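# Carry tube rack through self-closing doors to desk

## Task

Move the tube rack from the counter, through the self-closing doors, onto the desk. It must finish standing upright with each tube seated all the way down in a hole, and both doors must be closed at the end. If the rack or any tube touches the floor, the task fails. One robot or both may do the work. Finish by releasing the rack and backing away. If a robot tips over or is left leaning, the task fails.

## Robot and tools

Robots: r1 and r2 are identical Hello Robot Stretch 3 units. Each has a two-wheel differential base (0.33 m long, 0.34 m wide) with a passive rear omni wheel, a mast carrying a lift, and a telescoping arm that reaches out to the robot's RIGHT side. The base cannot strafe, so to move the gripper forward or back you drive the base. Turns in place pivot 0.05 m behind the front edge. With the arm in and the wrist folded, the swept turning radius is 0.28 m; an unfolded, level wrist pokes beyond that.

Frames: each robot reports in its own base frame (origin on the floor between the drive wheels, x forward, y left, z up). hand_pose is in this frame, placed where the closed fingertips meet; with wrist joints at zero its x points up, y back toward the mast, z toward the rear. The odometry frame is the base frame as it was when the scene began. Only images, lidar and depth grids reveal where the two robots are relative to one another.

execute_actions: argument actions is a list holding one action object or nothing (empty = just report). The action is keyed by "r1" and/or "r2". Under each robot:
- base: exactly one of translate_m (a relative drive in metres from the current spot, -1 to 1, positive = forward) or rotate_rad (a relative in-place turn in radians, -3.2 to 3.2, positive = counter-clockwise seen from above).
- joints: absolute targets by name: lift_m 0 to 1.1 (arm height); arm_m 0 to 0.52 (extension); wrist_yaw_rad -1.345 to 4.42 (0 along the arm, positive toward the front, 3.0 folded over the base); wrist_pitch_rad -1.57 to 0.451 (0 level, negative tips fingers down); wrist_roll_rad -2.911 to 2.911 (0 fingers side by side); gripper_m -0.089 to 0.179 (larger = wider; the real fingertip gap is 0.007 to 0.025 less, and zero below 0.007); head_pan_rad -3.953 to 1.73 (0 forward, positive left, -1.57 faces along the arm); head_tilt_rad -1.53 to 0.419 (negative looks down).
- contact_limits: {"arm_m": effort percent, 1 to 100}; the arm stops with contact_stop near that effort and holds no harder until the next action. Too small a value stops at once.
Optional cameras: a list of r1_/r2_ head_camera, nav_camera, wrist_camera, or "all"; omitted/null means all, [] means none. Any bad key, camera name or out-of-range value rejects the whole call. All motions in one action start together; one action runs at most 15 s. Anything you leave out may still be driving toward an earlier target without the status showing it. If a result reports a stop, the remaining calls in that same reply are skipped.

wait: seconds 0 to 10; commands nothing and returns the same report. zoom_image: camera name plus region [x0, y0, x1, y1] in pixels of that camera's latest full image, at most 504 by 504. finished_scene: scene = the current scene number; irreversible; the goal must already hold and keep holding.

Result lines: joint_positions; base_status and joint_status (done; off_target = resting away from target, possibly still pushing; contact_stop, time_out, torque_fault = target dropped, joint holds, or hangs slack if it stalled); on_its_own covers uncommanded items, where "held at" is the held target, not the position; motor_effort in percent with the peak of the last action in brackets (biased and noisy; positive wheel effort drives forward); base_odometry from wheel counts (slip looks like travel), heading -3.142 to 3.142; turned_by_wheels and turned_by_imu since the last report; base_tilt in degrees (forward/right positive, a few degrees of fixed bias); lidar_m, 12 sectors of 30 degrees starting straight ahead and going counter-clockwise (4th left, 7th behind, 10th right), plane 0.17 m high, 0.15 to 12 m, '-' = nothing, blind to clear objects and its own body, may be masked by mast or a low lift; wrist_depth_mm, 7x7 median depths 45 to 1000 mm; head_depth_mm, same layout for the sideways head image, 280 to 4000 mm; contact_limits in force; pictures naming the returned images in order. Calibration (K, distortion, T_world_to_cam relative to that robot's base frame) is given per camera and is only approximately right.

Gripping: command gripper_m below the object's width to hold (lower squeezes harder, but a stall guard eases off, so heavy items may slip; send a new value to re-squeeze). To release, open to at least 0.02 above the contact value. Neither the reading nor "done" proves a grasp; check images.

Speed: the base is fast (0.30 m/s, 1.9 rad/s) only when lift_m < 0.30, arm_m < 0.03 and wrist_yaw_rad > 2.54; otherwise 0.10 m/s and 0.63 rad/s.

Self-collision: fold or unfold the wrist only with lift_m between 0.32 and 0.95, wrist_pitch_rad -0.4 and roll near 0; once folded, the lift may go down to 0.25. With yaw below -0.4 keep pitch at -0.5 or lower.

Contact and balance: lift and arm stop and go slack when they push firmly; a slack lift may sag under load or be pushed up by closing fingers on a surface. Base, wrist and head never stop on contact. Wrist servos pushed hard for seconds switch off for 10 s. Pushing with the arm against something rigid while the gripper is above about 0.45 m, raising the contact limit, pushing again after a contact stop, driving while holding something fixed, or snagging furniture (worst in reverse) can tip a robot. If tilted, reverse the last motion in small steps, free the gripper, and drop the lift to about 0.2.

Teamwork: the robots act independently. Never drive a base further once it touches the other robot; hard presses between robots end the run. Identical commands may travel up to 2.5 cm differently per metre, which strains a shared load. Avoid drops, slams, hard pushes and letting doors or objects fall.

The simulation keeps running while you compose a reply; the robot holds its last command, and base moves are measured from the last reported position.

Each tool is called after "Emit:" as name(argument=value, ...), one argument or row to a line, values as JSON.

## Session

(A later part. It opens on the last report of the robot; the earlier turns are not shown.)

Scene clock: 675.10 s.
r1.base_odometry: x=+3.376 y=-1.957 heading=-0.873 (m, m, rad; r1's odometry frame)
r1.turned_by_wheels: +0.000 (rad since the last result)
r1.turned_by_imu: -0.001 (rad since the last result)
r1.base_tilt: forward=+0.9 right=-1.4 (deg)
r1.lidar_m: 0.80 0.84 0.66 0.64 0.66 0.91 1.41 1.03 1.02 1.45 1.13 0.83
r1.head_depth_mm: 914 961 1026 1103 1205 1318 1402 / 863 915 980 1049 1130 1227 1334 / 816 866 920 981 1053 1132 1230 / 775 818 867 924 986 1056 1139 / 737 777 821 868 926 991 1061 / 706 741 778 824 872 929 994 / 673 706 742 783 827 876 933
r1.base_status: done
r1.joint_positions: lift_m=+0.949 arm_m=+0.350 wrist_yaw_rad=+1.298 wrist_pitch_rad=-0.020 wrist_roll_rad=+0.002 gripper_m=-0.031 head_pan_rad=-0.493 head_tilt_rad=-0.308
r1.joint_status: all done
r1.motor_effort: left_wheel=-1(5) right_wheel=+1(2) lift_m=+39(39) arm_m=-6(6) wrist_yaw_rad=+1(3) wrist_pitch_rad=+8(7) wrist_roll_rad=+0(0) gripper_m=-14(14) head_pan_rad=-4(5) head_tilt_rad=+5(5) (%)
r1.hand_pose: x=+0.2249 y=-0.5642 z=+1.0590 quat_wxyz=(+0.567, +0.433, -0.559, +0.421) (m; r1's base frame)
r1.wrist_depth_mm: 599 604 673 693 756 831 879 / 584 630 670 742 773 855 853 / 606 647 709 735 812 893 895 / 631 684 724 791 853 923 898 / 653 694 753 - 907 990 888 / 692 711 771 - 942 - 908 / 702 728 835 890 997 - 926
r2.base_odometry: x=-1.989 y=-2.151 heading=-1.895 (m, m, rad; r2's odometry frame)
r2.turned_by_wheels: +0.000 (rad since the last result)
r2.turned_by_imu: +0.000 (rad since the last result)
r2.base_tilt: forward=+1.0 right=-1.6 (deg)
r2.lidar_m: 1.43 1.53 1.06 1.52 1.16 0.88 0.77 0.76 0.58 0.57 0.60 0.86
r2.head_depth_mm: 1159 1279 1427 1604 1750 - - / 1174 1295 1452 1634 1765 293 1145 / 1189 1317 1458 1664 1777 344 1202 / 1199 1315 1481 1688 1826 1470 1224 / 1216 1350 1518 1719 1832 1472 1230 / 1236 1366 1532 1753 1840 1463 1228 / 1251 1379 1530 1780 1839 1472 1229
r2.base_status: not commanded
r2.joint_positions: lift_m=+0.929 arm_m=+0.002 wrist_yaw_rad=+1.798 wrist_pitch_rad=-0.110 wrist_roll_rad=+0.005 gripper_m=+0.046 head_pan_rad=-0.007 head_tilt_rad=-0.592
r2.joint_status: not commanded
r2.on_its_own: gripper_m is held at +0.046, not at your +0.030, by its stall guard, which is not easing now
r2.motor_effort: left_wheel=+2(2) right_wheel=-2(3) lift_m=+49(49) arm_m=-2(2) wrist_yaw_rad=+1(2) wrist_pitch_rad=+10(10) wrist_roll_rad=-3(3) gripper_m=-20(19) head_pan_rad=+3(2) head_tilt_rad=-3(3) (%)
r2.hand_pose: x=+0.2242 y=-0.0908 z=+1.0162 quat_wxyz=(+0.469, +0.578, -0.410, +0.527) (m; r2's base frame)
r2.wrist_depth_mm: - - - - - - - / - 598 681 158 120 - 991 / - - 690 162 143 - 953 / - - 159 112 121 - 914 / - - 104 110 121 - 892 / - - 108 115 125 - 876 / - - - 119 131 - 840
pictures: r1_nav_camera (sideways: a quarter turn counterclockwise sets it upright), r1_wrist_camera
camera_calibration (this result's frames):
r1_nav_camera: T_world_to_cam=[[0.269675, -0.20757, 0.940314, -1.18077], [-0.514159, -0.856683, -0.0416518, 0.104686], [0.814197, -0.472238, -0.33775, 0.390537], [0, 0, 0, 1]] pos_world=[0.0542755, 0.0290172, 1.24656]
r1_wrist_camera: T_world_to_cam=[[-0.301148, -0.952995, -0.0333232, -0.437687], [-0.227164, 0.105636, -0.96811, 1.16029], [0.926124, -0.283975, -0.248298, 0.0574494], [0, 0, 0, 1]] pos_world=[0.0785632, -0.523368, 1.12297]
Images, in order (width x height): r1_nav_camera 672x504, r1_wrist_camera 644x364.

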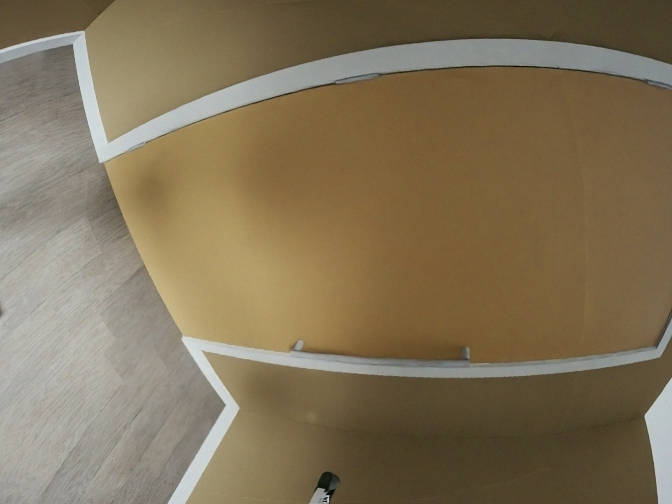

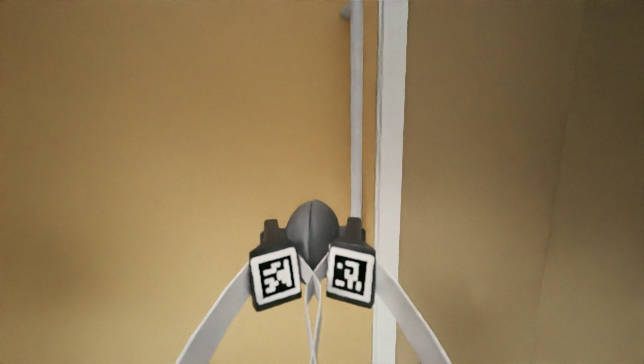

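Emit:
execute_actions(
  actions=[
    {"r1":{"base":{"translate_m":0.55},"joints":{"arm_m":0.52,"gripper_m":0.09,"wrist_yaw_rad":1.03}}},
  ],
  cameras=["r1_wrist_camera"],
)

Scene clock: 683.97 s.
r1.base_odometry: x=+3.729 y=-2.378 heading=-0.873 (m, m, rad; r1's odometry frame)
r1.turned_by_wheels: +0.000 (rad since the last result)
r1.turned_by_imu: +0.001 (rad since the last result)
r1.base_tilt: forward=+0.7 right=-1.4 (deg)
r1.lidar_m: 0.25 0.25 0.37 0.63 0.65 0.90 1.96 1.45 1.51 0.92 0.36 0.26
r1.head_depth_mm: - - 293 314 341 372 409 / - - - 294 316 343 374 / - - - 284 295 318 344 / - - - - 284 296 319 / - - - - - 284 298 / - - - - - - 285 / - - - - - - -
r1.base_status: done
r1.joint_positions: lift_m=+0.949 arm_m=+0.519 wrist_yaw_rad=+1.031 wrist_pitch_rad=-0.020 wrist_roll_rad=+0.002 gripper_m=+0.090 head_pan_rad=-0.493 head_tilt_rad=-0.308
r1.joint_status: all done
r1.motor_effort: left_wheel=-2(2) right_wheel=+2(6) lift_m=+39(39) arm_m=+5(4) wrist_yaw_rad=-1(4) wrist_pitch_rad=+7(7) wrist_roll_rad=+0(0) gripper_m=+0(81) head_pan_rad=-5(4) head_tilt_rad=+6(5) (%)
r1.hand_pose: x=+0.1980 y=-0.7952 z=+1.0590 quat_wxyz=(+0.619, +0.355, -0.612, +0.342) (m; r1's base frame)
r1.wrist_depth_mm: 137 150 170 128 219 284 368 / 140 152 175 133 229 301 393 / 143 157 179 139 238 316 426 / 147 162 185 145 249 338 451 / 151 164 197 153 259 353 494 / 154 164 203 218 265 392 536 / 157 181 207 226 286 384 588
r2.base_odometry: x=-1.989 y=-2.151 heading=-1.895 (m, m, rad; r2's odometry frame)
r2.turned_by_wheels: +0.000 (rad since the last result)
r2.turned_by_imu: -0.001 (rad since the last result)
r2.base_tilt: forward=+1.0 right=-1.7 (deg)
r2.lidar_m: 1.43 1.46 1.56 1.52 1.16 0.89 0.77 0.76 0.58 0.57 0.60 0.86
r2.head_depth_mm: 1162 1279 1423 1608 1753 - - / 1175 1297 1443 1638 1759 293 1148 / 1187 1313 1462 1660 1786 345 1197 / 1196 1280 1465 1684 1830 1470 1229 / 1221 1301 1517 1719 1837 1471 1230 / 1233 1374 1538 1749 1830 1478 1233 / 1249 1386 1558 1782 1706 1466 1232
r2.base_status: not commanded
r2.joint_positions: lift_m=+0.929 arm_m=+0.002 wrist_yaw_rad=+1.798 wrist_pitch_rad=-0.110 wrist_roll_rad=+0.005 gripper_m=+0.046 head_pan_rad=-0.007 head_tilt_rad=-0.592
r2.joint_status: not commanded
r2.on_its_own: gripper_m is held at +0.046, not at your +0.030, by its stall guard, which is not easing now
r2.motor_effort: left_wheel=+2(2) right_wheel=-3(3) lift_m=+49(49) arm_m=-2(3) wrist_yaw_rad=+0(2) wrist_pitch_rad=+10(10) wrist_roll_rad=-3(3) gripper_m=-19(20) head_pan_rad=+2(2) head_tilt_rad=-3(3) (%)
r2.hand_pose: x=+0.2242 y=-0.0908 z=+1.0162 quat_wxyz=(+0.469, +0.578, -0.410, +0.527) (m; r2's base frame)
r2.wrist_depth_mm: - - - - - - - / - - - 158 121 - 968 / - - - 162 144 - 955 / - - 159 112 121 - 924 / - - 104 110 120 - 886 / - - 108 115 125 - 867 / - - - 119 132 - 851
pictures: r1_wrist_camera
camera_calibration (this result's frames):
r1_wrist_camera: T_world_to_cam=[[-0.542084, -0.839663, -0.0333228, -0.52808], [-0.191211, 0.161866, -0.96811, 1.21617], [0.818281, -0.518425, -0.248298, -0.148268], [0, 0, 0, 1]] pos_world=[0.0676064, -0.717131, 1.12297]
Images, in order (width x height): r1_wrist_camera 644x364.

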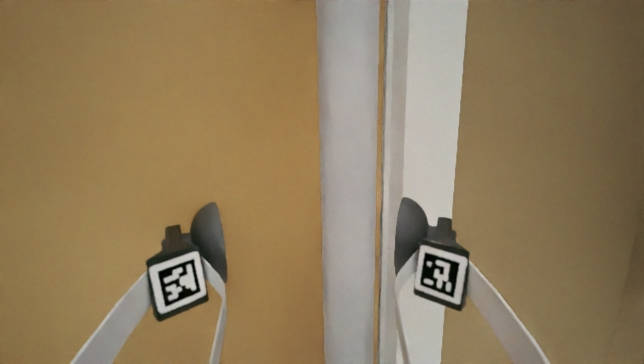

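Emit:
execute_actions(
  actions=[
    {"r1":{"base":{"translate_m":0.015},"joints":{"wrist_yaw_rad":0.98,"gripper_m":-0.035}}},
  ],
  cameras=["r1_wrist_camera"],
)

Scene clock: 689.37 s.
r1.base_odometry: x=+3.739 y=-2.390 heading=-0.873 (m, m, rad; r1's odometry frame)
r1.turned_by_wheels: +0.000 (rad since the last result)
r1.turned_by_imu: -0.001 (rad since the last result)
r1.base_tilt: forward=+0.8 right=-1.4 (deg)
r1.lidar_m: 0.23 0.24 0.35 0.63 0.65 0.91 1.97 1.46 1.51 0.87 0.33 0.25
r1.head_depth_mm: - - - 291 314 342 376 / - - - - 293 316 344 / - - - - - 294 318 / - - - - - - 295 / - - - - - - 284 / - - - - - - - / - - - - - - -
r1.base_status: done
r1.joint_positions: lift_m=+0.949 arm_m=+0.519 wrist_yaw_rad=+0.916 wrist_pitch_rad=-0.018 wrist_roll_rad=+0.002 gripper_m=-0.031 head_pan_rad=-0.493 head_tilt_rad=-0.308
r1.joint_status: wrist_yaw_rad off_target (ended at +0.916, target +0.980); gripper_m off_target (ended at -0.031, target -0.035)
r1.on_its_own: wrist_yaw_rad is held at +0.923, not at your +0.980, by its stall guard, which is not easing now
r1.motor_effort: left_wheel=+5(7) right_wheel=-7(9) lift_m=+39(39) arm_m=-1(4) wrist_yaw_rad=+6(32) wrist_pitch_rad=+7(7) wrist_roll_rad=+0(0) gripper_m=-22(99) head_pan_rad=-4(4) head_tilt_rad=+5(5) (%)
r1.hand_pose: x=+0.1815 y=-0.8198 z=+1.0594 quat_wxyz=(+0.637, +0.319, -0.631, +0.307) (m; r1's base frame)
r1.wrist_depth_mm: 127 140 163 109 230 335 504 / 130 143 167 113 240 351 532 / 131 147 173 117 253 373 549 / 134 149 177 122 263 403 568 / 138 154 177 125 306 427 598 / 140 158 176 130 344 459 613 / 144 160 198 217 291 500 644
r2.base_odometry: x=-1.989 y=-2.151 heading=-1.895 (m, m, rad; r2's odometry frame)
r2.turned_by_wheels: +0.000 (rad since the last result)
r2.turned_by_imu: +0.000 (rad since the last result)
r2.base_tilt: forward=+0.9 right=-1.5 (deg)
r2.lidar_m: 1.43 1.47 1.56 1.52 1.16 0.88 0.77 0.76 0.58 0.57 0.60 0.86
r2.head_depth_mm: 1161 1280 1423 1600 1754 - - / 1177 1302 1439 1629 1765 293 1145 / 1188 1309 1455 1657 1789 344 1199 / 1189 1270 1470 1685 1826 1466 1231 / 1214 1328 1506 1714 1828 1477 1228 / 1230 1369 1534 1746 1833 1476 1229 / 1245 1387 1561 1782 1724 1472 1228
r2.base_status: not commanded
r2.joint_positions: lift_m=+0.929 arm_m=+0.002 wrist_yaw_rad=+1.798 wrist_pitch_rad=-0.110 wrist_roll_rad=+0.005 gripper_m=+0.046 head_pan_rad=-0.007 head_tilt_rad=-0.592
r2.joint_status: not commanded
r2.on_its_own: gripper_m is held at +0.046, not at your +0.030, by its stall guard, which is not easing now
r2.motor_effort: left_wheel=+2(2) right_wheel=-3(3) lift_m=+49(49) arm_m=-3(3) wrist_yaw_rad=+2(2) wrist_pitch_rad=+10(10) wrist_roll_rad=-3(3) gripper_m=-19(19) head_pan_rad=+3(3) head_tilt_rad=-3(3) (%)
r2.hand_pose: x=+0.2242 y=-0.0908 z=+1.0162 quat_wxyz=(+0.469, +0.578, -0.410, +0.527) (m; r2's base frame)
r2.wrist_depth_mm: - - - - - - - / - - - 158 121 - 969 / - - - 161 143 - 956 / - - 159 112 121 - 931 / - - 104 110 121 - 895 / - - 108 115 125 - 870 / - - - 119 132 - 834
pictures: r1_wrist_camera
camera_calibration (this result's frames):
r1_wrist_camera: T_world_to_cam=[[-0.634706, -0.772035, -0.0333129, -0.485474], [-0.170163, 0.181686, -0.968522, 1.23029], [0.753785, -0.609058, -0.246689, -0.211775], [0, 0, 0, 1]] pos_world=[0.0608493, -0.727312, 1.12315]
Images, in order (width x height): r1_wrist_camera 644x364.

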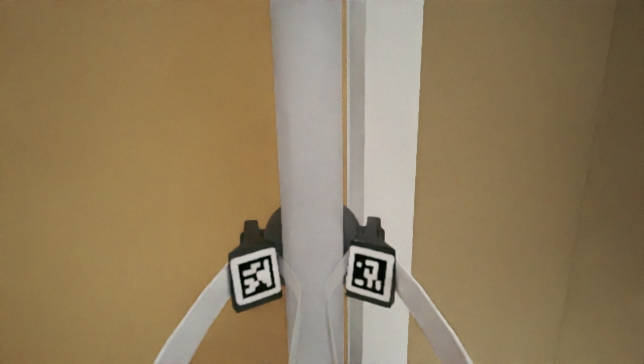

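Emit:
execute_actions(
  actions=[
    {"r1":{"base":{"translate_m":-0.13},"joints":{"arm_m":0.515,"wrist_yaw_rad":0.97}}},
  ],
  cameras=["r1_wrist_camera"],
)

Emit:
execute_actions(
  actions=[
    {"r1":{"base":{"translate_m":-0.15},"joints":{"arm_m":0.5,"wrist_yaw_rad":1.08}}},
  ],
  cameras=["r1_wrist_camera"],
)

Scene clock: 695.00 s.
r1.base_odometry: x=+3.655 y=-2.290 heading=-0.872 (m, m, rad; r1's odometry frame)
r1.turned_by_wheels: +0.001 (rad since the last result)
r1.turned_by_imu: -0.001 (rad since the last result)
r1.base_tilt: forward=+0.8 right=-1.3 (deg)
r1.lidar_m: 0.36 0.37 0.54 0.63 0.66 0.91 1.84 1.36 1.51 0.88 0.45 0.36
r1.head_depth_mm: 332 354 378 407 439 478 522 / 321 340 363 389 419 454 493 / 309 327 348 372 400 431 469 / 299 316 335 358 383 411 444 / 289 305 323 344 366 393 424 / 283 295 312 331 352 376 404 / - 286 301 319 339 361 387
r1.base_status: done
r1.joint_positions: lift_m=+0.949 arm_m=+0.515 wrist_yaw_rad=+0.986 wrist_pitch_rad=-0.019 wrist_roll_rad=+0.002 gripper_m=-0.022 head_pan_rad=-0.493 head_tilt_rad=-0.308
r1.joint_status: all done
r1.on_its_own: gripper_m is held at -0.023, not at your -0.035, by its stall guard, which is not easing now; wrist_yaw_rad is at rest, and its effort (-13) is outside its rest range (-12 to +12)
r1.motor_effort: left_wheel=+8(10) right_wheel=-10(17) lift_m=+39(39) arm_m=-5(17) wrist_yaw_rad=-13(32) wrist_pitch_rad=+8(7) wrist_roll_rad=+0(0) gripper_m=-23(25) head_pan_rad=-5(4) head_tilt_rad=+5(5) (%)
r1.hand_pose: x=+0.1918 y=-0.8014 z=+1.0591 quat_wxyz=(+0.626, +0.341, -0.620, +0.328) (m; r1's base frame)
r1.wrist_depth_mm: 140 151 165 110 401 502 578 / 143 155 169 114 420 542 581 / 147 159 176 119 428 567 599 / 150 164 183 124 455 595 608 / 155 168 183 128 483 630 630 / 159 174 196 133 533 671 653 / 164 177 205 143 505 719 657
r2.base_odometry: x=-1.989 y=-2.151 heading=-1.895 (m, m, rad; r2's odometry frame)
r2.turned_by_wheels: +0.000 (rad since the last result)
r2.turned_by_imu: +0.000 (rad since the last result)
r2.base_tilt: forward=+1.1 right=-1.6 (deg)
r2.lidar_m: 1.31 1.36 1.56 1.53 1.16 0.88 0.77 0.76 0.58 0.57 0.60 0.86
r2.head_depth_mm: 1159 1277 1426 1603 1749 - - / 1173 1295 1441 1630 1764 293 1147 / 1122 1260 1410 1644 1705 344 1200 / 1097 1183 1348 1548 1718 1468 1229 / 1137 1020 1415 1612 1775 1474 1228 / 1168 1299 1465 1676 1833 1466 1230 / 1199 1341 1516 1746 1838 1472 1234
r2.base_status: not commanded
r2.joint_positions: lift_m=+0.929 arm_m=+0.002 wrist_yaw_rad=+1.798 wrist_pitch_rad=-0.110 wrist_roll_rad=+0.005 gripper_m=+0.046 head_pan_rad=-0.007 head_tilt_rad=-0.592
r2.joint_status: not commanded
r2.on_its_own: gripper_m is held at +0.046, not at your +0.030, by its stall guard, which is not easing now
r2.motor_effort: left_wheel=+2(2) right_wheel=-3(3) lift_m=+49(49) arm_m=-2(2) wrist_yaw_rad=+2(3) wrist_pitch_rad=+10(10) wrist_roll_rad=-3(3) gripper_m=-20(20) head_pan_rad=+2(2) head_tilt_rad=-3(3) (%)
r2.hand_pose: x=+0.2242 y=-0.0908 z=+1.0162 quat_wxyz=(+0.469, +0.578, -0.410, +0.527) (m; r2's base frame)
r2.wrist_depth_mm: - - - - - - - / - - 988 158 120 - 996 / - - - 162 143 - 955 / - - 159 112 121 - 923 / - - 104 110 121 - 894 / - - 108 115 125 - 873 / - - - 119 132 - 834
pictures: r1_wrist_camera
camera_calibration (this result's frames):
r1_wrist_camera: T_world_to_cam=[[-0.579273, -0.814454, -0.0332787, -0.50939], [-0.183427, 0.170022, -0.968218, 1.22128], [0.794227, -0.554759, -0.247882, -0.17144], [0, 0, 0, 1]] pos_world=[0.0651026, -0.717627, 1.12302]
Images, in order (width x height): r1_wrist_camera 644x364.

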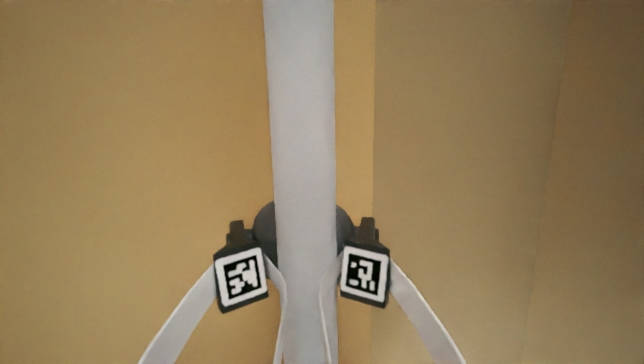

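Scene clock: 697.50 s.
r1.base_odometry: x=+3.559 y=-2.175 heading=-0.871 (m, m, rad; r1's odometry frame)
r1.turned_by_wheels: +0.001 (rad since the last result)
r1.turned_by_imu: +0.000 (rad since the last result)
r1.base_tilt: forward=+0.8 right=-1.4 (deg)
r1.lidar_m: 0.48 0.54 0.65 0.63 0.66 0.91 1.69 1.23 1.50 1.46 0.54 0.48
r1.head_depth_mm: 412 437 466 500 538 583 636 / 405 429 457 489 526 570 618 / 397 422 448 479 515 556 603 / 391 414 440 470 504 543 589 / 385 406 432 461 492 530 573 / 378 400 424 452 483 518 559 / 372 394 416 442 473 507 546
r1.base_status: done
r1.joint_positions: lift_m=+0.949 arm_m=+0.500 wrist_yaw_rad=+1.113 wrist_pitch_rad=-0.020 wrist_roll_rad=+0.002 gripper_m=-0.019 head_pan_rad=-0.493 head_tilt_rad=-0.308
r1.joint_status: wrist_yaw_rad off_target (ended at +1.113, target +1.080); the others done
r1.on_its_own: gripper_m is held at -0.020, not at your -0.035, by its stall guard, which is not easing now; wrist_yaw_rad is at rest, and its effort (-27) is outside its rest range (-12 to +12)
r1.motor_effort: left_wheel=+11(15) right_wheel=-15(19) lift_m=+39(39) arm_m=-3(18) wrist_yaw_rad=-27(55) wrist_pitch_rad=+7(8) wrist_roll_rad=+0(0) gripper_m=-22(26) head_pan_rad=-4(5) head_tilt_rad=+5(5) (%)
r1.hand_pose: x=+0.2080 y=-0.7582 z=+1.0591 quat_wxyz=(+0.604, +0.380, -0.597, +0.367) (m; r1's base frame)
r1.wrist_depth_mm: 159 165 168 109 185 614 643 / 165 169 174 113 190 639 640 / 169 175 180 116 197 675 659 / 175 181 187 121 589 714 670 / 182 187 193 123 639 739 681 / 188 193 205 128 674 805 695 / 195 200 212 220 234 808 705
r2.base_odometry: x=-1.989 y=-2.151 heading=-1.895 (m, m, rad; r2's odometry frame)
r2.turned_by_wheels: +0.000 (rad since the last result)
r2.turned_by_imu: +0.000 (rad since the last result)
r2.base_tilt: forward=+0.9 right=-1.7 (deg)
r2.lidar_m: 1.16 1.25 1.31 1.52 1.16 0.88 0.77 0.76 0.58 0.57 0.60 0.86
r2.head_depth_mm: 1161 1277 1430 1609 1749 - - / 1178 1292 1443 1637 1762 293 1143 / 1205 1316 1471 1673 1787 344 1197 / 960 1057 1196 1370 1584 1471 1228 / 1023 907 1278 1464 1667 1477 1230 / 1080 1166 1364 1573 1773 1476 1229 / 1136 1248 1463 1690 1831 1467 1228
r2.base_status: not commanded
r2.joint_positions: lift_m=+0.929 arm_m=+0.002 wrist_yaw_rad=+1.798 wrist_pitch_rad=-0.110 wrist_roll_rad=+0.005 gripper_m=+0.046 head_pan_rad=-0.007 head_tilt_rad=-0.592
r2.joint_status: not commanded
r2.on_its_own: gripper_m is held at +0.046, not at your +0.030, by its stall guard, which is not easing now
r2.motor_effort: left_wheel=+2(2) right_wheel=-3(2) lift_m=+49(49) arm_m=-2(3) wrist_yaw_rad=+2(2) wrist_pitch_rad=+10(10) wrist_roll_rad=-3(3) gripper_m=-19(20) head_pan_rad=+3(2) head_tilt_rad=-3(3) (%)
r2.hand_pose: x=+0.2242 y=-0.0908 z=+1.0162 quat_wxyz=(+0.469, +0.578, -0.410, +0.527) (m; r2's base frame)
r2.wrist_depth_mm: - - - - - - - / 982 - 821 158 121 - 973 / - - - 162 143 - 945 / - - 158 112 121 - 932 / - - 104 110 121 - 897 / - - 108 114 125 - 863 / - - - 119 132 - 838
pictures: r1_wrist_camera
camera_calibration (this result's frames):
r1_wrist_camera: T_world_to_cam=[[-0.471625, -0.881171, -0.0332752, -0.537802], [-0.2035, 0.14548, -0.968206, 1.20243], [0.857996, -0.449859, -0.247931, -0.0939555], [0, 0, 0, 1]] pos_world=[0.0716681, -0.691092, 1.12301]
Images, in order (width x height): r1_wrist_camera 644x364.

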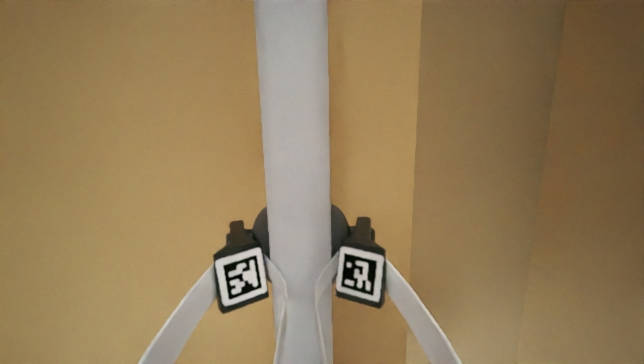

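Emit:
execute_actions(
  actions=[
    {"r1":{"base":{"translate_m":-0.13},"joints":{"arm_m":0.46,"wrist_yaw_rad":1.22}}},
  ],
  cameras=["r1_wrist_camera"],
)

Scene clock: 701.67 s.
r1.base_odometry: x=+3.475 y=-2.076 heading=-0.871 (m, m, rad; r1's odometry frame)
r1.turned_by_wheels: +0.001 (rad since the last result)
r1.turned_by_imu: +0.000 (rad since the last result)
r1.base_tilt: forward=+0.8 right=-1.4 (deg)
r1.lidar_m: 0.58 0.68 0.65 0.63 0.66 0.92 1.57 1.13 1.15 1.45 0.58 0.56
r1.head_depth_mm: 451 480 511 545 586 632 687 / 452 478 511 545 584 633 686 / 451 478 508 543 585 631 684 / 450 477 507 543 583 630 683 / 449 476 507 541 582 628 683 / 448 474 506 539 580 627 680 / 447 474 505 539 578 626 677
r1.base_status: done
r1.joint_positions: lift_m=+0.949 arm_m=+0.460 wrist_yaw_rad=+1.236 wrist_pitch_rad=-0.018 wrist_roll_rad=+0.002 gripper_m=-0.019 head_pan_rad=-0.493 head_tilt_rad=-0.308
r1.joint_status: all done
r1.on_its_own: gripper_m is held at -0.020, not at your -0.035, by its stall guard, which is not easing now; wrist_yaw_rad is at rest, and its effort (-13) is outside its rest range (-12 to +12)
r1.motor_effort: left_wheel=+9(15) right_wheel=-12(17) lift_m=+39(40) arm_m=-5(19) wrist_yaw_rad=-13(64) wrist_pitch_rad=+7(7) wrist_roll_rad=+0(0) gripper_m=-20(25) head_pan_rad=-4(5) head_tilt_rad=+5(5) (%)
r1.hand_pose: x=+0.2201 y=-0.6894 z=+1.0594 quat_wxyz=(+0.580, +0.415, -0.573, +0.404) (m; r1's base frame)
r1.wrist_depth_mm: 192 187 179 107 167 676 731 / 202 194 187 111 173 706 732 / 209 201 194 115 178 733 731 / 219 210 201 120 185 791 775 / 228 219 212 122 191 818 765 / 240 230 - 127 199 862 796 / 252 242 229 139 211 919 793
r2.base_odometry: x=-1.989 y=-2.151 heading=-1.895 (m, m, rad; r2's odometry frame)
r2.turned_by_wheels: +0.000 (rad since the last result)
r2.turned_by_imu: +0.000 (rad since the last result)
r2.base_tilt: forward=+1.0 right=-1.7 (deg)
r2.lidar_m: 1.03 1.16 1.16 1.52 1.16 0.89 0.77 0.76 0.58 0.57 0.60 0.86
r2.head_depth_mm: 1164 1279 1422 1599 1756 - - / 1176 1294 1441 1626 1770 293 1147 / 3913 1357 1509 1684 1786 344 1202 / 877 972 1093 1243 1457 1467 1226 / 882 966 1107 1297 1511 1471 1228 / 965 799 1242 1441 1690 1469 1229 / 1047 1128 1385 1640 1785 1470 1228
r2.base_status: not commanded
r2.joint_positions: lift_m=+0.929 arm_m=+0.002 wrist_yaw_rad=+1.798 wrist_pitch_rad=-0.110 wrist_roll_rad=+0.005 gripper_m=+0.046 head_pan_rad=-0.007 head_tilt_rad=-0.592
r2.joint_status: not commanded
r2.on_its_own: gripper_m is held at +0.046, not at your +0.030, by its stall guard, which is not easing now
r2.motor_effort: left_wheel=+2(1) right_wheel=-3(2) lift_m=+48(49) arm_m=-2(2) wrist_yaw_rad=+2(2) wrist_pitch_rad=+10(10) wrist_roll_rad=-3(3) gripper_m=-19(19) head_pan_rad=+1(2) head_tilt_rad=-3(3) (%)
r2.hand_pose: x=+0.2242 y=-0.0908 z=+1.0162 quat_wxyz=(+0.469, +0.578, -0.410, +0.527) (m; r2's base frame)
r2.wrist_depth_mm: - - - 963 - - - / 887 - 667 158 120 - 990 / - - - 162 143 - 960 / - - 158 112 121 - 924 / - - 104 110 121 - 892 / - - 108 115 125 - 873 / - - - 119 132 - 840
pictures: r1_wrist_camera
camera_calibration (this result's frames):
r1_wrist_camera: T_world_to_cam=[[-0.360025, -0.932348, -0.0333212, -0.531201], [-0.21878, 0.119094, -0.968479, 1.18063], [0.906928, -0.341386, -0.246856, -0.0104911], [0, 0, 0, 1]] pos_world=[0.0765676, -0.639452, 1.12313]
Images, in order (width x height): r1_wrist_camera 644x364.

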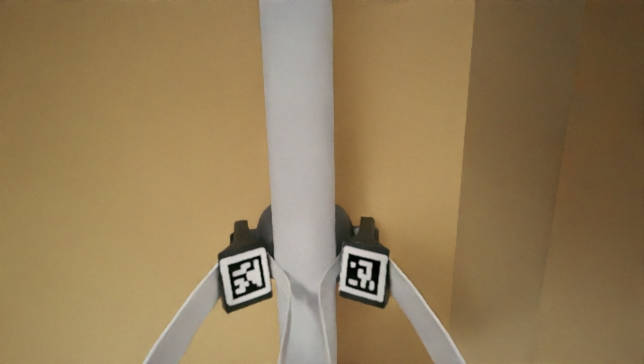

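Emit:
execute_actions(
  actions=[
    {"r1":{"base":{"translate_m":-0.11},"joints":{"arm_m":0.39,"wrist_yaw_rad":1.33}}},
  ],
  cameras=["r1_wrist_camera"],
)

Scene clock: 706.63 s.
r1.base_odometry: x=+3.404 y=-1.992 heading=-0.870 (m, m, rad; r1's odometry frame)
r1.turned_by_wheels: +0.001 (rad since the last result)
r1.turned_by_imu: +0.000 (rad since the last result)
r1.base_tilt: forward=+0.9 right=-1.5 (deg)
r1.lidar_m: 0.63 0.79 0.65 0.64 0.67 0.92 1.45 1.05 1.08 1.45 0.59 0.58
r1.head_depth_mm: 460 487 518 553 592 638 693 / 467 494 525 561 602 650 705 / 471 500 533 570 612 660 719 / 478 507 540 578 624 674 732 / 483 513 549 588 632 685 747 / 490 521 556 596 643 698 761 / 496 529 565 606 654 712 777
r1.base_status: done
r1.joint_positions: lift_m=+0.949 arm_m=+0.390 wrist_yaw_rad=+1.280 wrist_pitch_rad=-0.018 wrist_roll_rad=+0.002 gripper_m=-0.019 head_pan_rad=-0.493 head_tilt_rad=-0.308
r1.joint_status: wrist_yaw_rad off_target (ended at +1.280, target +1.330); the others done
r1.on_its_own: wrist_yaw_rad is held at +1.262, not at your +1.330, by its stall guard, which is not easing now; gripper_m is held at -0.020, not at your -0.035, by its stall guard, which is not easing now; wrist_yaw_rad is at rest, and its effort (-14) is outside its rest range (-12 to +12)
r1.motor_effort: left_wheel=+11(14) right_wheel=-17(23) lift_m=+39(38) arm_m=-5(17) wrist_yaw_rad=-14(61) wrist_pitch_rad=+6(7) wrist_roll_rad=+0(0) gripper_m=-19(24) head_pan_rad=-5(5) head_tilt_rad=+5(6) (%)
r1.hand_pose: x=+0.2236 y=-0.6087 z=+1.0594 quat_wxyz=(+0.571, +0.428, -0.563, +0.417) (m; r1's base frame)
r1.wrist_depth_mm: 237 214 191 107 160 151 801 / 248 223 200 111 165 796 795 / 260 235 207 115 171 849 846 / 275 245 218 119 177 908 845 / 295 259 234 122 181 911 840 / 313 271 - 127 187 981 879 / 336 293 250 140 201 - 851
r2.base_odometry: x=-1.989 y=-2.151 heading=-1.895 (m, m, rad; r2's odometry frame)
r2.turned_by_wheels: +0.000 (rad since the last result)
r2.turned_by_imu: +0.000 (rad since the last result)
r2.base_tilt: forward=+0.9 right=-1.7 (deg)
r2.lidar_m: 0.92 1.06 1.09 1.53 1.15 0.89 0.77 0.76 0.58 0.57 0.60 0.86
r2.head_depth_mm: 1161 1279 1425 1605 1756 - - / 1178 1295 1445 1632 1758 293 1146 / 3874 1356 1509 1681 1788 344 1197 / - - 3635 2448 1832 1468 1227 / 771 849 962 1080 1263 1429 1226 / 795 879 1029 1262 1545 1471 1224 / 927 1006 747 1540 1761 1466 1226
r2.base_status: not commanded
r2.joint_positions: lift_m=+0.929 arm_m=+0.002 wrist_yaw_rad=+1.798 wrist_pitch_rad=-0.110 wrist_roll_rad=+0.005 gripper_m=+0.046 head_pan_rad=-0.007 head_tilt_rad=-0.592
r2.joint_status: not commanded
r2.on_its_own: gripper_m is held at +0.046, not at your +0.030, by its stall guard, which is not easing now
r2.motor_effort: left_wheel=+2(2) right_wheel=-3(3) lift_m=+49(49) arm_m=-2(2) wrist_yaw_rad=+1(3) wrist_pitch_rad=+10(10) wrist_roll_rad=-3(3) gripper_m=-20(20) head_pan_rad=+3(2) head_tilt_rad=-3(3) (%)
r2.hand_pose: x=+0.2242 y=-0.0908 z=+1.0162 quat_wxyz=(+0.469, +0.578, -0.410, +0.527) (m; r2's base frame)
r2.wrist_depth_mm: - - - - - - - / - - 616 158 120 - 995 / - - 671 162 143 - 947 / - - 158 112 121 - 913 / - - 104 110 120 - 889 / - - 108 115 125 - 874 / - - - 119 132 - 846
pictures: r1_wrist_camera
camera_calibration (this result's frames):
r1_wrist_camera: T_world_to_cam=[[-0.318643, -0.94729, -0.0332873, -0.473087], [-0.223508, 0.109217, -0.968564, 1.167], [0.921147, -0.301186, -0.246528, 0.034869], [0, 0, 0, 1]] pos_world=[0.0779684, -0.565105, 1.12316]
Images, in order (width x height): r1_wrist_camera 644x364.

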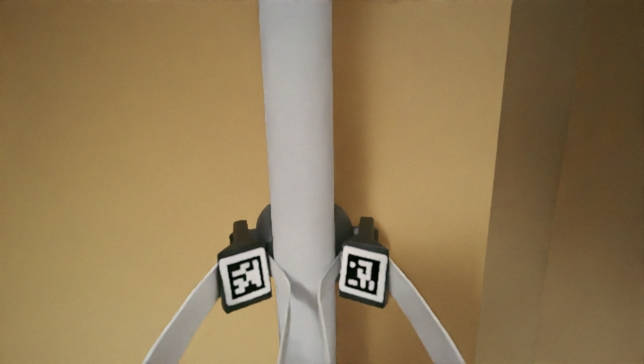

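Emit:
execute_actions(
  actions=[
    {"r1":{"base":{"translate_m":-0.06},"joints":{"arm_m":0.33,"wrist_yaw_rad":1.28}}},
  ],
  cameras=["r1_wrist_camera"],
)

Emit:
execute_actions(
  actions=[
    {"r1":{"base":{"translate_m":-0.05},"joints":{"arm_m":0.26,"wrist_yaw_rad":1.28}}},
  ],
  cameras=["r1_wrist_camera"],
)

Scene clock: 711.97 s.
r1.base_odometry: x=+3.365 y=-1.946 heading=-0.869 (m, m, rad; r1's odometry frame)
r1.turned_by_wheels: +0.001 (rad since the last result)
r1.turned_by_imu: -0.001 (rad since the last result)
r1.base_tilt: forward=+0.7 right=-1.5 (deg)
r1.lidar_m: 0.66 0.86 0.66 0.64 0.67 0.92 1.39 1.02 1.00 1.45 0.58 0.57
r1.head_depth_mm: 450 475 506 539 577 621 672 / 459 486 518 552 593 639 693 / 470 498 529 567 609 657 716 / 480 509 542 582 627 680 740 / 490 521 557 597 646 702 766 / 502 533 572 614 667 724 793 / 514 549 588 633 688 750 824
r1.base_status: done
r1.joint_positions: lift_m=+0.949 arm_m=+0.330 wrist_yaw_rad=+1.287 wrist_pitch_rad=-0.019 wrist_roll_rad=+0.002 gripper_m=-0.019 head_pan_rad=-0.493 head_tilt_rad=-0.308
r1.joint_status: all done
r1.on_its_own: gripper_m is held at -0.020, not at your -0.035, by its stall guard, which is not easing now
r1.motor_effort: left_wheel=+7(11) right_wheel=-12(23) lift_m=+40(39) arm_m=-7(9) wrist_yaw_rad=-5(14) wrist_pitch_rad=+7(8) wrist_roll_rad=+0(0) gripper_m=-19(19) head_pan_rad=-4(4) head_tilt_rad=+5(5) (%)
r1.hand_pose: x=+0.2241 y=-0.5470 z=+1.0593 quat_wxyz=(+0.570, +0.430, -0.562, +0.419) (m; r1's base frame)
r1.wrist_depth_mm: 277 235 202 107 157 144 887 / 296 249 209 111 162 149 887 / 314 261 220 115 168 156 896 / 335 275 230 120 174 162 906 / 358 290 249 123 178 168 901 / 387 306 265 128 182 - 927 / 421 337 263 137 198 - 915
r2.base_odometry: x=-1.989 y=-2.151 heading=-1.895 (m, m, rad; r2's odometry frame)
r2.turned_by_wheels: +0.000 (rad since the last result)
r2.turned_by_imu: +0.000 (rad since the last result)
r2.base_tilt: forward=+1.1 right=-1.7 (deg)
r2.lidar_m: 0.87 0.90 1.05 1.52 1.16 0.89 0.77 0.76 0.58 0.57 0.60 0.86
r2.head_depth_mm: 1160 1280 1419 1607 1750 - - / 1171 1297 1448 1634 1765 293 1144 / 3888 1351 1505 1681 1792 344 1196 / - - 3597 2426 1836 1463 1233 / - - 3384 2234 1653 1391 1232 / 713 785 894 1030 1352 1471 1230 / 764 908 1113 1438 1712 1469 1230
r2.base_status: not commanded
r2.joint_positions: lift_m=+0.929 arm_m=+0.002 wrist_yaw_rad=+1.798 wrist_pitch_rad=-0.110 wrist_roll_rad=+0.005 gripper_m=+0.046 head_pan_rad=-0.007 head_tilt_rad=-0.592
r2.joint_status: not commanded
r2.on_its_own: gripper_m is held at +0.046, not at your +0.030, by its stall guard, which is not easing now
r2.motor_effort: left_wheel=+2(2) right_wheel=-3(3) lift_m=+49(49) arm_m=-3(2) wrist_yaw_rad=+3(1) wrist_pitch_rad=+10(10) wrist_roll_rad=-3(3) gripper_m=-20(20) head_pan_rad=+3(2) head_tilt_rad=-3(3) (%)
r2.hand_pose: x=+0.2242 y=-0.0908 z=+1.0162 quat_wxyz=(+0.469, +0.578, -0.410, +0.527) (m; r2's base frame)
r2.wrist_depth_mm: - - - - - - - / - 609 688 158 121 - 978 / - - 698 161 143 - 948 / - - 159 112 122 - 922 / - - 104 111 120 - 882 / - - 108 115 125 - 875 / - - - 119 132 - 846
pictures: r1_wrist_camera
camera_calibration (this result's frames):
r1_wrist_camera: T_world_to_cam=[[-0.311797, -0.949566, -0.0332634, -0.417357], [-0.22489, 0.107768, -0.968406, 1.15957], [0.923151, -0.294466, -0.247149, 0.0568075], [0, 0, 0, 1]] pos_world=[0.0782037, -0.504545, 1.1231]
Images, in order (width x height): r1_wrist_camera 644x364.

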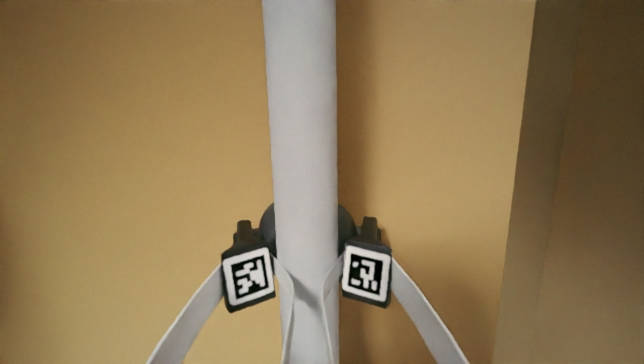

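Scene clock: 713.67 s.
r1.base_odometry: x=+3.333 y=-1.908 heading=-0.869 (m, m, rad; r1's odometry frame)
r1.turned_by_wheels: +0.000 (rad since the last result)
r1.turned_by_imu: -0.001 (rad since the last result)
r1.base_tilt: forward=+0.8 right=-1.5 (deg)
r1.lidar_m: 0.66 0.89 0.66 0.64 0.67 0.93 1.35 1.49 0.97 1.45 0.55 0.55
r1.head_depth_mm: 429 453 480 512 548 588 636 / 441 467 497 530 568 612 664 / 455 483 513 550 591 640 695 / 469 499 533 571 616 667 730 / 484 516 551 595 642 700 766 / 501 535 574 620 672 734 808 / 518 555 596 646 703 773 854
r1.base_status: done
r1.joint_positions: lift_m=+0.949 arm_m=+0.261 wrist_yaw_rad=+1.266 wrist_pitch_rad=-0.019 wrist_roll_rad=+0.002 gripper_m=-0.019 head_pan_rad=-0.493 head_tilt_rad=-0.308
r1.joint_status: all done
r1.on_its_own: gripper_m is held at -0.020, not at your -0.035, by its stall guard, which is not easing now
r1.motor_effort: left_wheel=+1(13) right_wheel=-3(26) lift_m=+39(39) arm_m=-9(9) wrist_yaw_rad=+11(14) wrist_pitch_rad=+7(7) wrist_roll_rad=+0(0) gripper_m=-17(19) head_pan_rad=-4(5) head_tilt_rad=+5(5) (%)
r1.hand_pose: x=+0.2226 y=-0.4822 z=+1.0592 quat_wxyz=(+0.574, +0.424, -0.566, +0.413) (m; r1's base frame)
r1.wrist_depth_mm: 316 255 211 106 156 138 915 / 340 266 219 111 162 144 941 / 359 286 232 115 167 149 966 / 391 299 241 120 172 157 946 / 430 324 264 124 177 162 979 / 466 344 283 128 179 170 966 / 513 379 274 137 198 176 980
r2.base_odometry: x=-1.989 y=-2.151 heading=-1.895 (m, m, rad; r2's odometry frame)
r2.turned_by_wheels: +0.000 (rad since the last result)
r2.turned_by_imu: +0.000 (rad since the last result)
r2.base_tilt: forward=+1.0 right=-1.7 (deg)
r2.lidar_m: 1.43 0.83 1.02 1.52 1.16 0.88 0.77 0.76 0.58 0.57 0.60 0.86
r2.head_depth_mm: 1164 1279 1426 1604 1746 - - / 1174 1293 1448 1631 1765 293 1146 / 3914 1359 1505 1683 1770 344 1194 / - - 3607 2422 1838 1467 1228 / - - 3616 2436 1832 1471 1230 / - - 3172 981 1123 1393 1230 / 664 741 843 1075 1708 1472 1227
r2.base_status: not commanded
r2.joint_positions: lift_m=+0.929 arm_m=+0.002 wrist_yaw_rad=+1.798 wrist_pitch_rad=-0.110 wrist_roll_rad=+0.005 gripper_m=+0.046 head_pan_rad=-0.007 head_tilt_rad=-0.592
r2.joint_status: not commanded
r2.on_its_own: gripper_m is held at +0.046, not at your +0.030, by its stall guard, which is not easing now
r2.motor_effort: left_wheel=+2(2) right_wheel=-3(3) lift_m=+49(49) arm_m=-2(3) wrist_yaw_rad=+1(1) wrist_pitch_rad=+10(10) wrist_roll_rad=-3(3) gripper_m=-20(19) head_pan_rad=+2(3) head_tilt_rad=-3(3) (%)
r2.hand_pose: x=+0.2242 y=-0.0908 z=+1.0162 quat_wxyz=(+0.469, +0.578, -0.410, +0.527) (m; r2's base frame)
r2.wrist_depth_mm: - - 768 - - - - / - 666 773 158 120 - 991 / - - 752 162 143 - 956 / - - 159 112 121 - 929 / - - 104 110 120 - 902 / - - 108 115 125 - 877 / - - - 119 132 - 842
pictures: r1_wrist_camera
camera_calibration (this result's frames):
r1_wrist_camera: T_world_to_cam=[[-0.331308, -0.942936, -0.0332583, -0.34872], [-0.222756, 0.112422, -0.96837, 1.15394], [0.916851, -0.31342, -0.247291, 0.0697231], [0, 0, 0, 1]] pos_world=[0.0775862, -0.436696, 1.12308]
Images, in order (width x height): r1_wrist_camera 644x364.

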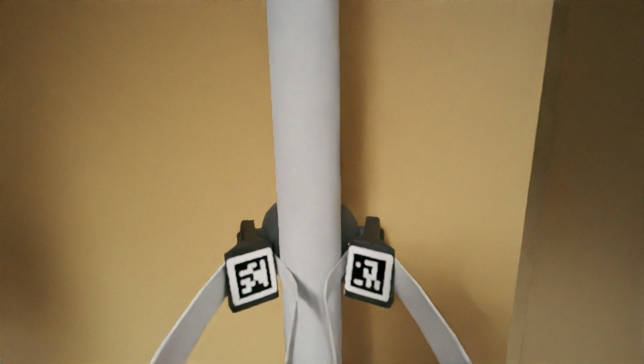

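Emit:
execute_actions(
  actions=[
    {"r1":{"base":{"translate_m":-0.045},"joints":{"arm_m":0.205,"wrist_yaw_rad":1.26}}},
  ],
  cameras=["r1_wrist_camera"],
)

Emit:
execute_actions(
  actions=[
    {"r1":{"base":{"translate_m":-0.035},"joints":{"arm_m":0.145,"wrist_yaw_rad":1.25}}},
  ],
  cameras=["r1_wrist_camera","r2_head_camera","r2_nav_camera"],
)

Scene clock: 719.73 s.
r1.base_odometry: x=+3.304 y=-1.874 heading=-0.868 (m, m, rad; r1's odometry frame)
r1.turned_by_wheels: +0.001 (rad since the last result)
r1.turned_by_imu: +0.000 (rad since the last result)
r1.base_tilt: forward=+0.9 right=-1.3 (deg)
r1.lidar_m: 0.66 0.89 0.66 0.64 0.67 0.93 1.30 1.45 0.94 1.45 0.51 0.52
r1.head_depth_mm: 405 427 453 482 515 553 595 / 420 444 471 503 539 581 629 / 436 462 493 526 566 613 666 / 454 483 515 554 597 649 710 / 473 504 541 582 632 689 757 / 494 529 568 614 668 734 812 / 516 554 599 652 712 786 874
r1.base_status: done
r1.joint_positions: lift_m=+0.949 arm_m=+0.205 wrist_yaw_rad=+1.275 wrist_pitch_rad=-0.019 wrist_roll_rad=+0.001 gripper_m=-0.019 head_pan_rad=-0.493 head_tilt_rad=-0.308
r1.joint_status: all done
r1.on_its_own: gripper_m is held at -0.020, not at your -0.035, by its stall guard, which is not easing now; wrist_yaw_rad is at rest, and its effort (-13) is outside its rest range (-12 to +12)
r1.motor_effort: left_wheel=+6(11) right_wheel=-13(25) lift_m=+39(39) arm_m=-7(10) wrist_yaw_rad=-13(21) wrist_pitch_rad=+7(8) wrist_roll_rad=+0(0) gripper_m=-20(19) head_pan_rad=-5(5) head_tilt_rad=+5(5) (%)
r1.hand_pose: x=+0.2233 y=-0.4249 z=+1.0591 quat_wxyz=(+0.572, +0.427, -0.564, +0.415) (m; r1's base frame)
r1.wrist_depth_mm: 395 287 223 108 153 133 955 / 431 304 234 113 158 137 997 / 471 330 245 116 165 142 - / 520 349 260 121 170 148 - / 584 378 287 124 173 154 - / 661 406 - 129 174 161 - / 751 463 300 138 196 168 -
r2.base_odometry: x=-1.989 y=-2.151 heading=-1.895 (m, m, rad; r2's odometry frame)
r2.turned_by_wheels: +0.000 (rad since the last result)
r2.turned_by_imu: +0.000 (rad since the last result)
r2.base_tilt: forward=+0.9 right=-1.6 (deg)
r2.lidar_m: 1.43 0.81 0.99 1.52 1.16 0.88 0.77 0.76 0.58 0.57 0.60 0.86
r2.head_depth_mm: 1161 1283 1424 1612 1746 - - / 1173 1296 1440 1642 1766 293 1146 / 3877 1353 1508 1673 1780 344 1198 / - - 3615 2431 1839 1466 1227 / - - 3663 2447 1833 1469 1223 / - - 3612 2442 1837 1392 1229 / - - 3001 931 1532 1472 1229
r2.base_status: not commanded
r2.joint_positions: lift_m=+0.929 arm_m=+0.002 wrist_yaw_rad=+1.798 wrist_pitch_rad=-0.110 wrist_roll_rad=+0.005 gripper_m=+0.046 head_pan_rad=-0.007 head_tilt_rad=-0.592
r2.joint_status: not commanded
r2.on_its_own: gripper_m is held at +0.046, not at your +0.030, by its stall guard, which is not easing now
r2.motor_effort: left_wheel=+2(2) right_wheel=-3(2) lift_m=+49(49) arm_m=-3(2) wrist_yaw_rad=+1(2) wrist_pitch_rad=+10(10) wrist_roll_rad=-3(3) gripper_m=-19(19) head_pan_rad=+3(2) head_tilt_rad=-3(3) (%)
r2.hand_pose: x=+0.2242 y=-0.0908 z=+1.0162 quat_wxyz=(+0.469, +0.578, -0.410, +0.527) (m; r2's base frame)
r2.wrist_depth_mm: - - - - - - - / 557 - 722 158 120 - 998 / - - 738 162 144 - 958 / - - 159 112 121 - 915 / - - 104 110 121 - 892 / - - 108 115 125 - 868 / - - 908 119 132 - 837
pictures: r1_wrist_camera
camera_calibration (this result's frames):
r1_wrist_camera: T_world_to_cam=[[-0.322999, -0.945829, -0.0328443, -0.298017], [-0.224232, 0.110199, -0.968285, 1.14683], [0.919452, -0.30539, -0.247679, 0.0902921], [0, 0, 0, 1]] pos_world=[0.0778782, -0.380679, 1.12304]
Images, in order (width x height): r1_wrist_camera 644x364.

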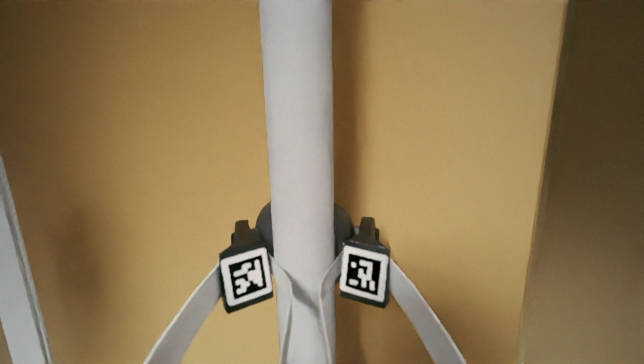

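Scene clock: 721.43 s.
r1.base_odometry: x=+3.281 y=-1.847 heading=-0.868 (m, m, rad; r1's odometry frame)
r1.turned_by_wheels: +0.001 (rad since the last result)
r1.turned_by_imu: +0.000 (rad since the last result)
r1.base_tilt: forward=+0.8 right=-1.4 (deg)
r1.lidar_m: 0.65 0.89 0.66 0.64 0.67 0.93 1.26 1.41 0.92 1.45 0.47 0.48
r1.head_depth_mm: 373 393 416 443 473 506 546 / 390 412 437 467 501 539 582 / 408 433 461 494 531 575 625 / 429 456 487 524 567 616 674 / 451 481 517 559 606 664 731 / 476 510 550 595 652 718 799 / 504 543 588 641 707 786 881
r1.base_status: done
r1.joint_positions: lift_m=+0.949 arm_m=+0.145 wrist_yaw_rad=+1.270 wrist_pitch_rad=-0.019 wrist_roll_rad=+0.001 gripper_m=-0.019 head_pan_rad=-0.493 head_tilt_rad=-0.308
r1.joint_status: all done
r1.on_its_own: gripper_m is held at -0.020, not at your -0.035, by its stall guard, which is not easing now; wrist_yaw_rad is at rest, and its effort (-17) is outside its rest range (-12 to +12)
r1.motor_effort: left_wheel=+6(13) right_wheel=-15(26) lift_m=+39(39) arm_m=-6(9) wrist_yaw_rad=-17(35) wrist_pitch_rad=+7(8) wrist_roll_rad=+0(0) gripper_m=-20(22) head_pan_rad=-5(4) head_tilt_rad=+5(5) (%)
r1.hand_pose: x=+0.2229 y=-0.3661 z=+1.0592 quat_wxyz=(+0.573, +0.425, -0.565, +0.414) (m; r1's base frame)
r1.wrist_depth_mm: 501 327 237 111 152 130 968 / 556 349 250 114 157 133 946 / 626 380 261 118 162 136 - / 717 410 275 122 168 140 - / 733 437 312 125 171 146 - / 794 481 337 130 171 152 - / 812 586 323 209 193 160 -
r2.base_odometry: x=-1.989 y=-2.151 heading=-1.895 (m, m, rad; r2's odometry frame)
r2.turned_by_wheels: +0.000 (rad since the last result)
r2.turned_by_imu: +0.000 (rad since the last result)
r2.base_tilt: forward=+1.0 right=-1.6 (deg)
r2.lidar_m: 1.43 0.80 0.98 1.52 1.16 0.89 0.77 0.76 0.58 0.57 0.60 0.86
r2.head_depth_mm: 1162 1282 1420 1600 1752 - - / 1175 1297 1439 1637 1759 293 1144 / 3875 1349 1508 1685 1787 344 1198 / - - 3642 2427 1831 1472 1229 / - - 3614 2430 1837 1465 1230 / - - 3588 2452 1843 1474 1228 / - - 3650 2437 1717 1393 1229
r2.base_status: not commanded
r2.joint_positions: lift_m=+0.929 arm_m=+0.002 wrist_yaw_rad=+1.798 wrist_pitch_rad=-0.110 wrist_roll_rad=+0.005 gripper_m=+0.046 head_pan_rad=-0.007 head_tilt_rad=-0.592
r2.joint_status: not commanded
r2.on_its_own: gripper_m is held at +0.046, not at your +0.030, by its stall guard, which is not easing now
r2.motor_effort: left_wheel=+2(2) right_wheel=-3(3) lift_m=+49(49) arm_m=-3(2) wrist_yaw_rad=+2(1) wrist_pitch_rad=+10(10) wrist_roll_rad=-3(3) gripper_m=-20(20) head_pan_rad=+2(2) head_tilt_rad=-3(3) (%)
r2.hand_pose: x=+0.2242 y=-0.0908 z=+1.0162 quat_wxyz=(+0.469, +0.578, -0.410, +0.527) (m; r2's base frame)
r2.wrist_depth_mm: - - - - - - - / 645 - 849 158 120 - - / - - 784 162 143 - 954 / - - 159 112 121 - 913 / - - 104 110 121 - 879 / - - 108 115 125 - 876 / - - 857 119 131 - 849
pictures: r1_wrist_camera, r2_head_camera (sideways: a quarter turn clockwise sets it upright), r2_nav_camera (sideways: a quarter turn counterclockwise sets it upright)
camera_calibration (this result's frames):
r1_wrist_camera: T_world_to_cam=[[-0.328149, -0.944055, -0.0328543, -0.240752], [-0.223417, 0.111358, -0.968341, 1.14063], [0.917825, -0.31042, -0.24746, 0.106915], [0, 0, 0, 1]] pos_world=[0.0777036, -0.321113, 1.12306]
r2_head_camera: T_world_to_cam=[[-0.515342, -0.0218671, -0.856705, 1.13752], [-0.0555683, 0.998423, 0.00794212, -0.00466521], [0.855181, 0.0516985, -0.515745, 0.626901], [0, 0, 0, 1]] pos_world=[0.0498369, -0.00287784, 1.29787]
r2_nav_camera: T_world_to_cam=[[0.549349, 0.00483536, 0.835579, -1.05351], [-0.00777416, -0.99991, 0.0108974, 0.0435298], [0.835557, -0.0124824, -0.549263, 0.669138], [0, 0, 0, 1]] pos_world=[0.019979, 0.0569724, 1.24735]
Images, in order (width x height): r1_wrist_camera 644x364, r2_head_camera 896x504, r2_nav_camera 672x504.

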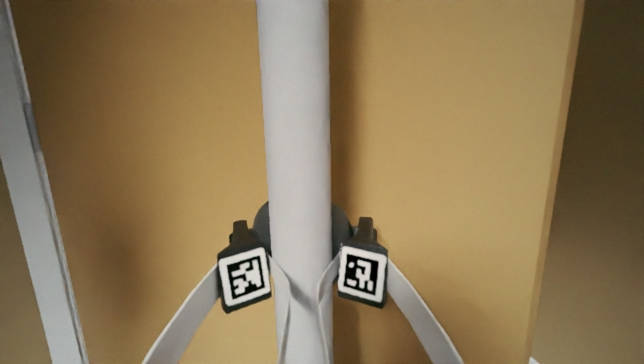

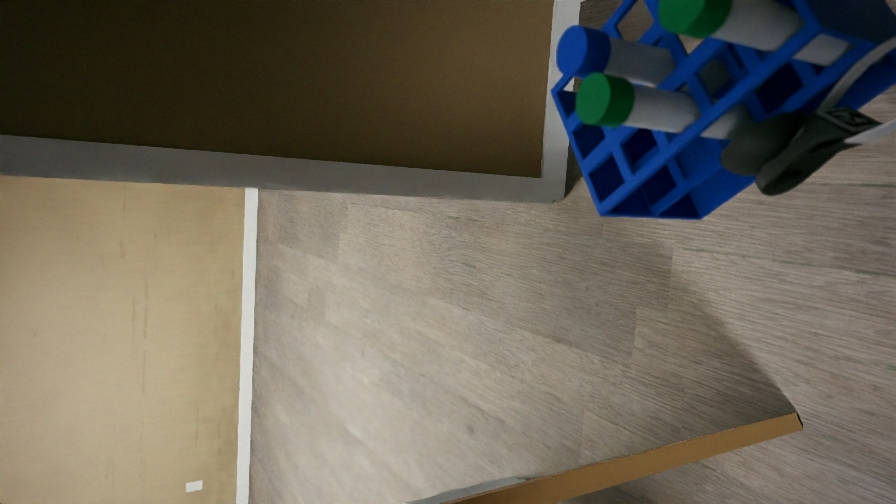

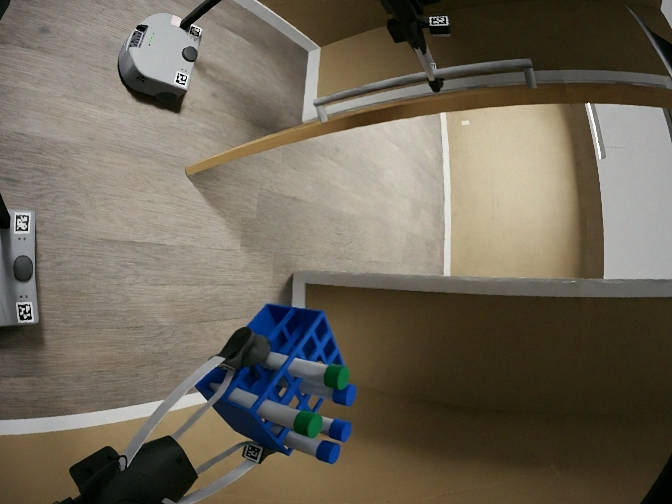

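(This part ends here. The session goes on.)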